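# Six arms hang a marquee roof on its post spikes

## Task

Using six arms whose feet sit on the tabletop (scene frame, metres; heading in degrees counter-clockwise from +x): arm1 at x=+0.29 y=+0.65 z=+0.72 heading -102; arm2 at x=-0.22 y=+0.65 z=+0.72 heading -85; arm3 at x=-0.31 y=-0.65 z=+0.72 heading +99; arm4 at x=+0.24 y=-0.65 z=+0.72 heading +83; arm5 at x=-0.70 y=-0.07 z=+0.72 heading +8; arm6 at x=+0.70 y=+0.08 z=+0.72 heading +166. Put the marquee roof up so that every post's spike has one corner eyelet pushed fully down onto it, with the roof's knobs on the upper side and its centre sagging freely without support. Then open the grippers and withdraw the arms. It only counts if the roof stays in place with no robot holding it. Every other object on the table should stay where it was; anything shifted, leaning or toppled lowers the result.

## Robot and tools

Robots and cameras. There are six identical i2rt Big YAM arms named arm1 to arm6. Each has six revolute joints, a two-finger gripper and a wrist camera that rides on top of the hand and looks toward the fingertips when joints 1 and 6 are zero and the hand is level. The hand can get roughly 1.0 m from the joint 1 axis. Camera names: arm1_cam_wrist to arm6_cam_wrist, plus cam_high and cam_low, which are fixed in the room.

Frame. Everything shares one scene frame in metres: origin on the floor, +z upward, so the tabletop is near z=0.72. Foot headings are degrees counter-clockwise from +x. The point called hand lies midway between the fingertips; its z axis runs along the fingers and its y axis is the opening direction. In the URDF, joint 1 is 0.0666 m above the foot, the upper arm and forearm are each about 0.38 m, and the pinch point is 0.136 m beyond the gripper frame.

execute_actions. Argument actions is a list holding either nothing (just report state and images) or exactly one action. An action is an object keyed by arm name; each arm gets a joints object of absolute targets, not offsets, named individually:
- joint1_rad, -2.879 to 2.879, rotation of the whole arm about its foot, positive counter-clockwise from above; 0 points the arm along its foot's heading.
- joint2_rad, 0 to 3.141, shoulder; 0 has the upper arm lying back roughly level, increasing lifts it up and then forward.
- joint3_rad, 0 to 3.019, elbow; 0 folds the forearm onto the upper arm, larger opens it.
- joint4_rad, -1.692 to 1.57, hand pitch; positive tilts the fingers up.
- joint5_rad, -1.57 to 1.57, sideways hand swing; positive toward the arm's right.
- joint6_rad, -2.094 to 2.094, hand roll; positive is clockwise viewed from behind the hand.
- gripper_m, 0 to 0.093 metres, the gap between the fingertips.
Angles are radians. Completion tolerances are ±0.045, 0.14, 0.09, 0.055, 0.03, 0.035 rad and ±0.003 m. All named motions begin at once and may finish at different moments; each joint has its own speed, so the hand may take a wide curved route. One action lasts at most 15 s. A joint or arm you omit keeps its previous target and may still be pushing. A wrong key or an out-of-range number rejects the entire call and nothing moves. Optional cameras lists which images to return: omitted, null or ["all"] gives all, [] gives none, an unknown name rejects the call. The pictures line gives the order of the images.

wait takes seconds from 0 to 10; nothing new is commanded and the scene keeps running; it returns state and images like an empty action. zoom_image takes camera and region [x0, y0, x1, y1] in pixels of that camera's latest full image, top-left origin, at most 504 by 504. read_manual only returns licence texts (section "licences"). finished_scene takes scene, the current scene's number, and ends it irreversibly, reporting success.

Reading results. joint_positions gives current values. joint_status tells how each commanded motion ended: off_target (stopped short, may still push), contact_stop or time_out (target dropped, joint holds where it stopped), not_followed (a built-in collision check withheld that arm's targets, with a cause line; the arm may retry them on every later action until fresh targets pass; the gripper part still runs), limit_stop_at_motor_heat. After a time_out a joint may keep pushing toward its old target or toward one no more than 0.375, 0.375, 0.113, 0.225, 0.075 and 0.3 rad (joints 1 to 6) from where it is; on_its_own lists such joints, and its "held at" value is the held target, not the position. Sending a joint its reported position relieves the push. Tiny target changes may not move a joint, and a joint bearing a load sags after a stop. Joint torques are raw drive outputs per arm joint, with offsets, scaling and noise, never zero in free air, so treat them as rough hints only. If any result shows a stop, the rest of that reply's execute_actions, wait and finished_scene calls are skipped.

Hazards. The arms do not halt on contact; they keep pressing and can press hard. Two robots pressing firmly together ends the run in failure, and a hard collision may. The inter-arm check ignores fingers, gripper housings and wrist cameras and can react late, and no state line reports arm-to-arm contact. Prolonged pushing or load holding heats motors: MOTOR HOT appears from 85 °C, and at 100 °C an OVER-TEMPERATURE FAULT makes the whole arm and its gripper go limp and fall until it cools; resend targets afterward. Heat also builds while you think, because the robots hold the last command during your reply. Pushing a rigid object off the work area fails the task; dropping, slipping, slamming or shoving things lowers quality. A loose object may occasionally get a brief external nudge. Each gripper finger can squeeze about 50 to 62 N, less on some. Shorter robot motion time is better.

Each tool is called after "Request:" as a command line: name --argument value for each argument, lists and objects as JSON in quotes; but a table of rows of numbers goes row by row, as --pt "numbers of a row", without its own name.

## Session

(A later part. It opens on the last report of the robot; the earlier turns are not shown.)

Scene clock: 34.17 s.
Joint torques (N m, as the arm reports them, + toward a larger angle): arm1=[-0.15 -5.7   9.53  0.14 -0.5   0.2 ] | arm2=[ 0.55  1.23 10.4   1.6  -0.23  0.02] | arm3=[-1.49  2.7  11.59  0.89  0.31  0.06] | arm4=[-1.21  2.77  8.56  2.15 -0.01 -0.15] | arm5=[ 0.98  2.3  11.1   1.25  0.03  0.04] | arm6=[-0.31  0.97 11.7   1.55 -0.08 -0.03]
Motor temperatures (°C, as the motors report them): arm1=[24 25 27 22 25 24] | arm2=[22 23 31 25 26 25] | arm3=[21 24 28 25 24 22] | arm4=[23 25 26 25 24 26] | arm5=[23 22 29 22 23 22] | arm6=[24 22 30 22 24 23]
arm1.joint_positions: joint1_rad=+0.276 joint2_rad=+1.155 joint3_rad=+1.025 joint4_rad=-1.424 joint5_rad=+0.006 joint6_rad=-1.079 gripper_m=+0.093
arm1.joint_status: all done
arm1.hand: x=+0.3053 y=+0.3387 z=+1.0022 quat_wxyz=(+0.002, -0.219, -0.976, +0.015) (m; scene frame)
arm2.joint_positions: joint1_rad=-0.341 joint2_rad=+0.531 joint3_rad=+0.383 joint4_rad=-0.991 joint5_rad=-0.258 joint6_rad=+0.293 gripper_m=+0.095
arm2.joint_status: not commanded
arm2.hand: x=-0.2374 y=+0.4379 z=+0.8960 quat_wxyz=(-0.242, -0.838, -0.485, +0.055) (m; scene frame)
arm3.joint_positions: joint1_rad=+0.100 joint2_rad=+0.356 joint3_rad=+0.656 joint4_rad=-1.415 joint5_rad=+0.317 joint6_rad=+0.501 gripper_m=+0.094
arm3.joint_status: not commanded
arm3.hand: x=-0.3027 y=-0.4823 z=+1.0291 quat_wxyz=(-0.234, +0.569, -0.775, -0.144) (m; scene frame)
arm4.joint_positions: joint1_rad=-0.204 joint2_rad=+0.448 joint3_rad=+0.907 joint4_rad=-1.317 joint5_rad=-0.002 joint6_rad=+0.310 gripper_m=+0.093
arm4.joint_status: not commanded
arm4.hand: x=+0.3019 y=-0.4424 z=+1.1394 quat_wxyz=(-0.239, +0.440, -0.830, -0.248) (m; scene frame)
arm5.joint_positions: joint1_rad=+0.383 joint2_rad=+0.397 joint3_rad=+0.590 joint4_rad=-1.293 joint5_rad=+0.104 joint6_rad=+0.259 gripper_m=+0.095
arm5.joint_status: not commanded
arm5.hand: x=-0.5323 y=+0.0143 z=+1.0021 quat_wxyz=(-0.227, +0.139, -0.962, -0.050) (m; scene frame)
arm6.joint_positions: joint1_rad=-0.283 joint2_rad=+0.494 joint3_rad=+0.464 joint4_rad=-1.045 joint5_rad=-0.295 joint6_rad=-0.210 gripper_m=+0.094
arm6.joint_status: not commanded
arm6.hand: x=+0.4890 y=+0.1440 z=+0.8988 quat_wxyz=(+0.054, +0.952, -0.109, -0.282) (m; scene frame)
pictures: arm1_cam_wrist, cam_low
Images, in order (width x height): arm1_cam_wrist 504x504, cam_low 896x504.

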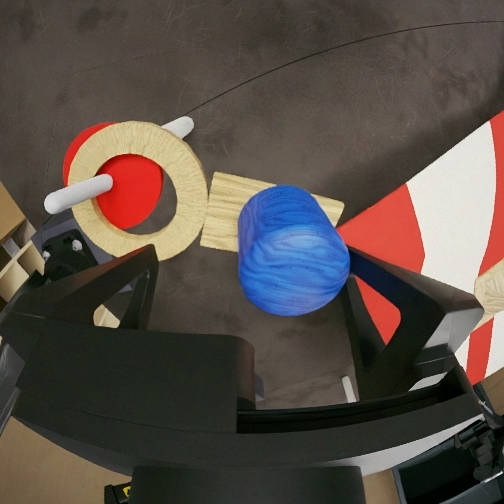

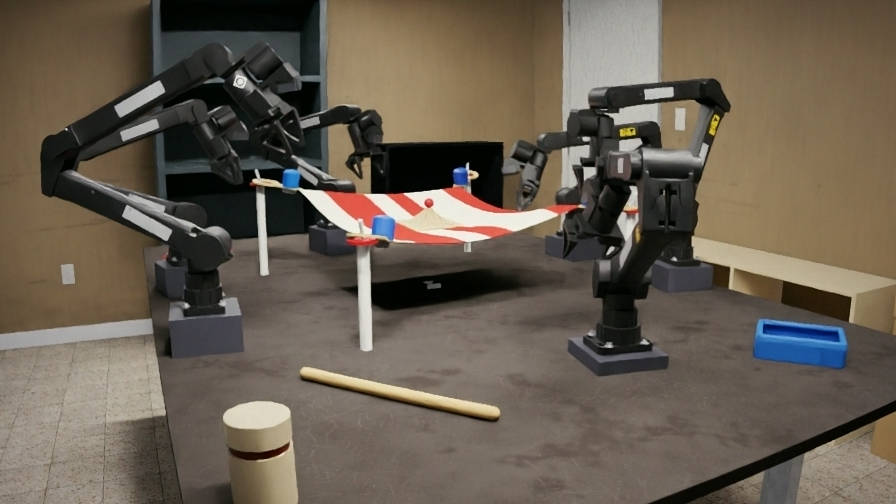

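Request:
execute_actions --actions '[{"arm1":{"joints":{"joint3_rad":1.18,"joint4_rad":-1.46}}}]' --cameras '["arm1_cam_wrist","cam_low"]'

Scene clock: 35.40 s.
Joint torques (N m, as the arm reports them, + toward a larger angle): arm1=[-0.04 -5.6  13.37 -0.38 -0.41  0.2 ] | arm2=[ 0.62  1.46 10.48  1.66 -0.26  0.02] | arm3=[-1.48  2.71 11.6   0.89  0.31  0.06] | arm4=[-1.3   2.72  8.49  2.   -0.03 -0.17] | arm5=[ 0.97  2.45 11.12  1.23  0.04  0.05] | arm6=[-0.33  0.94 11.71  1.55 -0.08 -0.04]
Motor temperatures (°C, as the motors report them): arm1=[24 25 27 22 25 24] | arm2=[22 23 31 25 26 25] | arm3=[21 24 28 25 24 22] | arm4=[23 25 26 25 24 26] | arm5=[23 22 29 22 23 22] | arm6=[24 22 30 22 24 23]
arm1.joint_positions: joint1_rad=+0.276 joint2_rad=+1.147 joint3_rad=+1.140 joint4_rad=-1.446 joint5_rad=+0.005 joint6_rad=-1.079 gripper_m=+0.093
arm1.joint_status: all done
arm1.hand: x=+0.3070 y=+0.3144 z=+1.0502 quat_wxyz=(-0.012, -0.219, -0.974, +0.063) (m; scene frame)
arm2.joint_positions: joint1_rad=-0.341 joint2_rad=+0.531 joint3_rad=+0.383 joint4_rad=-0.991 joint5_rad=-0.258 joint6_rad=+0.293 gripper_m=+0.095
arm2.joint_status: not commanded
arm2.hand: x=-0.2374 y=+0.4379 z=+0.8960 quat_wxyz=(-0.242, -0.838, -0.485, +0.055) (m; scene frame)
arm3.joint_positions: joint1_rad=+0.100 joint2_rad=+0.356 joint3_rad=+0.656 joint4_rad=-1.415 joint5_rad=+0.317 joint6_rad=+0.501 gripper_m=+0.094
arm3.joint_status: not commanded
arm3.hand: x=-0.3027 y=-0.4823 z=+1.0291 quat_wxyz=(-0.234, +0.569, -0.775, -0.144) (m; scene frame)
arm4.joint_positions: joint1_rad=-0.204 joint2_rad=+0.448 joint3_rad=+0.907 joint4_rad=-1.317 joint5_rad=-0.002 joint6_rad=+0.310 gripper_m=+0.093
arm4.joint_status: not commanded
arm4.hand: x=+0.3019 y=-0.4424 z=+1.1394 quat_wxyz=(-0.239, +0.440, -0.830, -0.248) (m; scene frame)
arm5.joint_positions: joint1_rad=+0.383 joint2_rad=+0.397 joint3_rad=+0.590 joint4_rad=-1.293 joint5_rad=+0.104 joint6_rad=+0.259 gripper_m=+0.095
arm5.joint_status: not commanded
arm5.hand: x=-0.5323 y=+0.0143 z=+1.0021 quat_wxyz=(-0.227, +0.139, -0.962, -0.050) (m; scene frame)
arm6.joint_positions: joint1_rad=-0.283 joint2_rad=+0.494 joint3_rad=+0.464 joint4_rad=-1.045 joint5_rad=-0.295 joint6_rad=-0.210 gripper_m=+0.094
arm6.joint_status: not commanded
arm6.hand: x=+0.4890 y=+0.1440 z=+0.8988 quat_wxyz=(+0.054, +0.952, -0.109, -0.282) (m; scene frame)
pictures: arm1_cam_wrist, cam_low
Images, in order (width x height): arm1_cam_wrist 504x504, cam_low 896x504.

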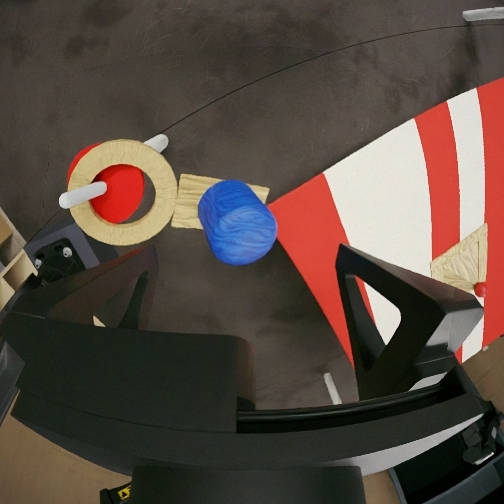

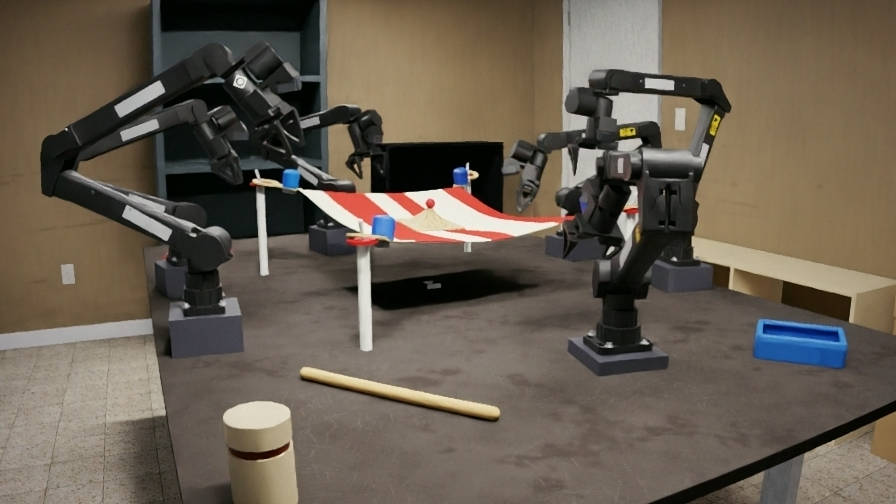

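Request:
execute_actions --actions '[{"arm1":{"joints":{"joint2_rad":0.45,"joint3_rad":1.1,"joint4_rad":-1.4}}}]' --cameras '["all"]'

Request:
zoom_image --camera "cam_low" --region '[430, 150, 510, 210]'

Request:
zoom_image --camera "cam_low" --region '[235, 155, 415, 260]'

Request:
zoom_image --camera "cam_high" --region '[290, 110, 610, 370]'

Scene clock: 37.17 s.
Joint torques (N m, as the arm reports them, + toward a larger angle): arm1=[ 0.26  3.65  8.73  1.67 -0.38  0.28] | arm2=[ 0.66  1.46 10.31  1.64 -0.27 -0.02] | arm3=[-1.46  2.68 11.59  0.88  0.31  0.06] | arm4=[-1.14  3.32  8.24  2.18 -0.01 -0.15] | arm5=[ 0.91  2.23 11.16  1.25  0.04  0.04] | arm6=[-0.31  0.94 11.71  1.56 -0.08 -0.03]
Motor temperatures (°C, as the motors report them): arm1=[24 25 27 22 25 24] | arm2=[22 23 31 25 26 25] | arm3=[21 24 28 25 24 22] | arm4=[23 25 26 25 24 26] | arm5=[23 22 29 22 23 22] | arm6=[24 22 30 22 24 23]
arm1.joint_positions: joint1_rad=+0.276 joint2_rad=+0.445 joint3_rad=+1.104 joint4_rad=-1.414 joint5_rad=+0.005 joint6_rad=-1.079 gripper_m=+0.093
arm1.joint_status: all done
arm1.hand: x=+0.3006 y=+0.4643 z=+1.2121 quat_wxyz=(-0.103, -0.201, -0.894, +0.388) (m; scene frame)
arm2.joint_positions: joint1_rad=-0.341 joint2_rad=+0.531 joint3_rad=+0.383 joint4_rad=-0.991 joint5_rad=-0.258 joint6_rad=+0.293 gripper_m=+0.095
arm2.joint_status: not commanded
arm2.hand: x=-0.2374 y=+0.4379 z=+0.8960 quat_wxyz=(-0.242, -0.838, -0.485, +0.055) (m; scene frame)
arm3.joint_positions: joint1_rad=+0.100 joint2_rad=+0.356 joint3_rad=+0.656 joint4_rad=-1.415 joint5_rad=+0.317 joint6_rad=+0.501 gripper_m=+0.094
arm3.joint_status: not commanded
arm3.hand: x=-0.3027 y=-0.4823 z=+1.0291 quat_wxyz=(-0.234, +0.569, -0.775, -0.144) (m; scene frame)
arm4.joint_positions: joint1_rad=-0.204 joint2_rad=+0.448 joint3_rad=+0.907 joint4_rad=-1.317 joint5_rad=-0.002 joint6_rad=+0.310 gripper_m=+0.093
arm4.joint_status: not commanded
arm4.hand: x=+0.3019 y=-0.4424 z=+1.1394 quat_wxyz=(-0.239, +0.440, -0.830, -0.248) (m; scene frame)
arm5.joint_positions: joint1_rad=+0.383 joint2_rad=+0.397 joint3_rad=+0.590 joint4_rad=-1.293 joint5_rad=+0.104 joint6_rad=+0.259 gripper_m=+0.095
arm5.joint_status: not commanded
arm5.hand: x=-0.5323 y=+0.0143 z=+1.0021 quat_wxyz=(-0.227, +0.139, -0.962, -0.050) (m; scene frame)
arm6.joint_positions: joint1_rad=-0.283 joint2_rad=+0.494 joint3_rad=+0.464 joint4_rad=-1.045 joint5_rad=-0.295 joint6_rad=-0.210 gripper_m=+0.094
arm6.joint_status: not commanded
arm6.hand: x=+0.4890 y=+0.1440 z=+0.8988 quat_wxyz=(+0.054, +0.952, -0.109, -0.282) (m; scene frame)
pictures: arm1_cam_wrist, arm2_cam_wrist, arm3_cam_wrist, arm4_cam_wrist, arm5_cam_wrist, arm6_cam_wrist, cam_high, cam_low
Images, in order (width x height): arm1_cam_wrist 504x504, arm2_cam_wrist 504x504, arm3_cam_wrist 504x504, arm4_cam_wrist 504x504, arm5_cam_wrist 504x504, arm6_cam_wrist 504x504, cam_high 896x504, cam_low 896x504.

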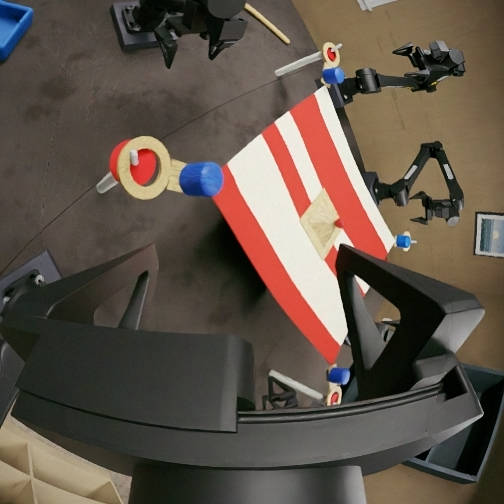

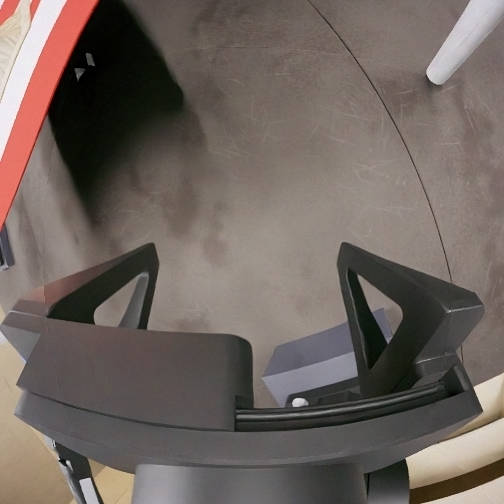

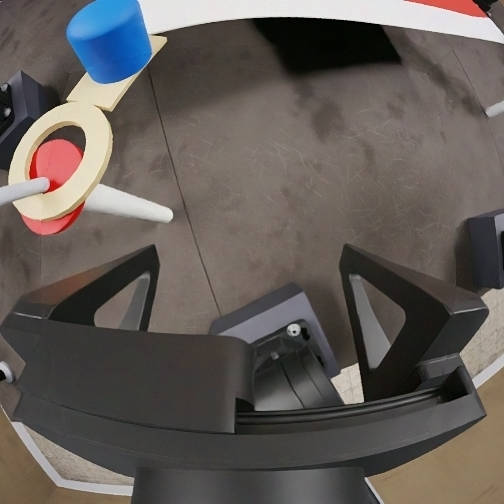

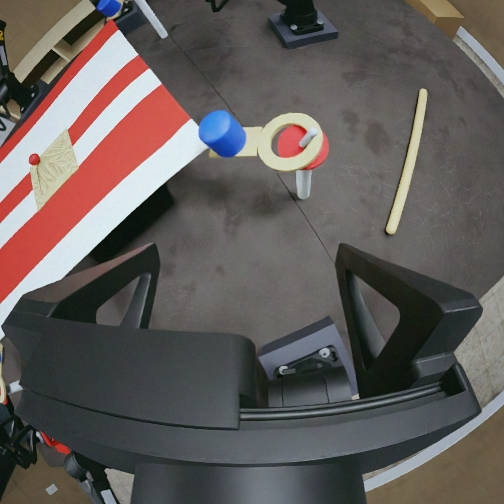

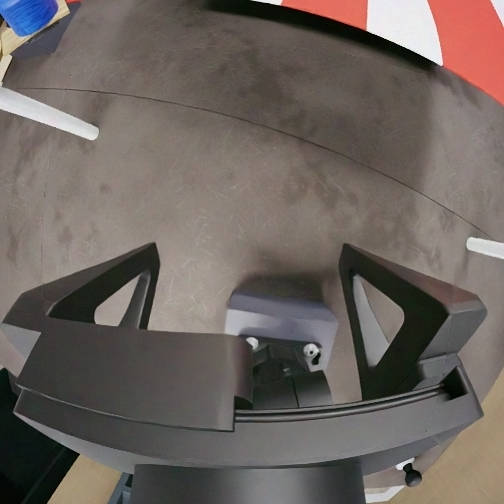

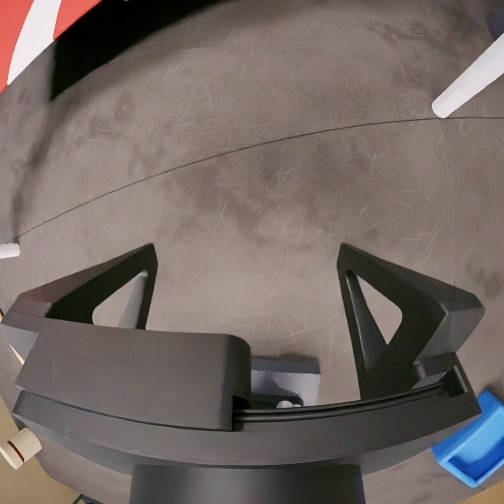

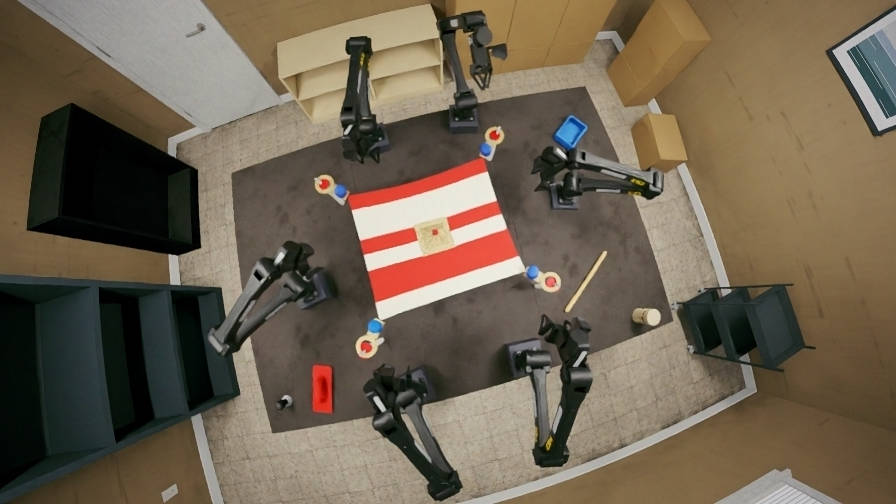

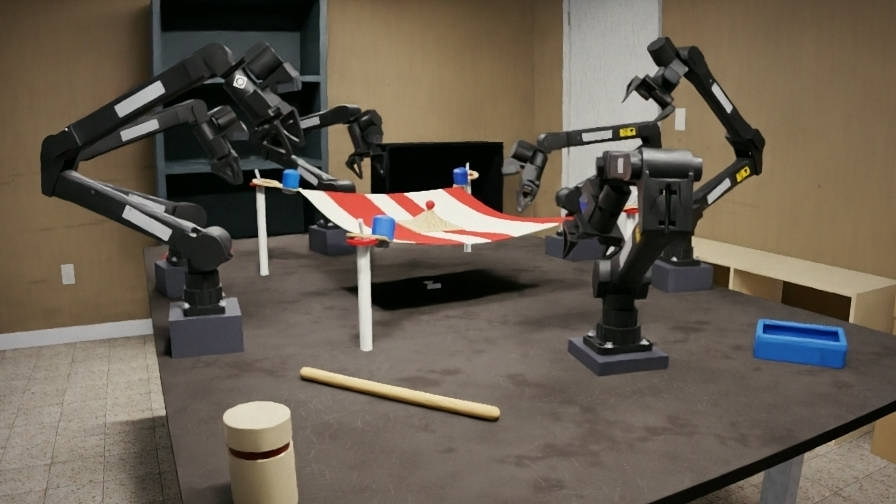

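Region (430, 150, 510, 210) of cam_low's 896x504 image, scaled by 6.300, with more detail than that image has; it fills the top 378 rows of this view, and the rest is white.

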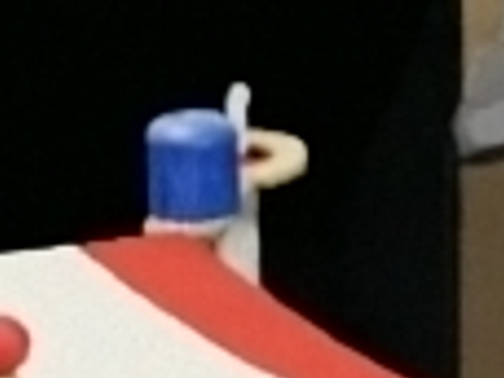

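Region (235, 155, 415, 260) of cam_low's 896x504 image, scaled by 2.800, with more detail than that image has; it fills the top 294 rows of this view, and the rest is white.

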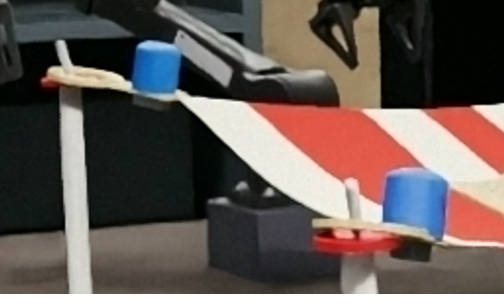

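Region (290, 110, 610, 370) of cam_high's 896x504 image, scaled by 1.575, with more detail than that image has; it fills the top 410 rows of this view, and the rest is white.

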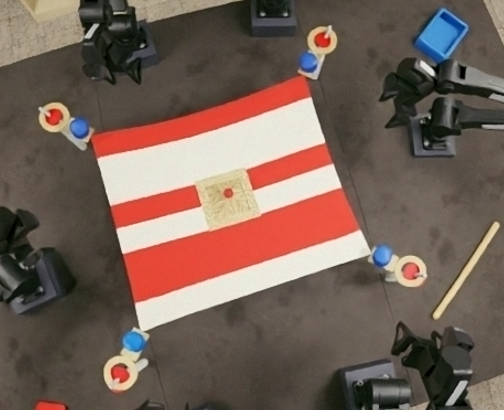

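Request:
finished_scene --scene 2

The scene is finished: the task was done.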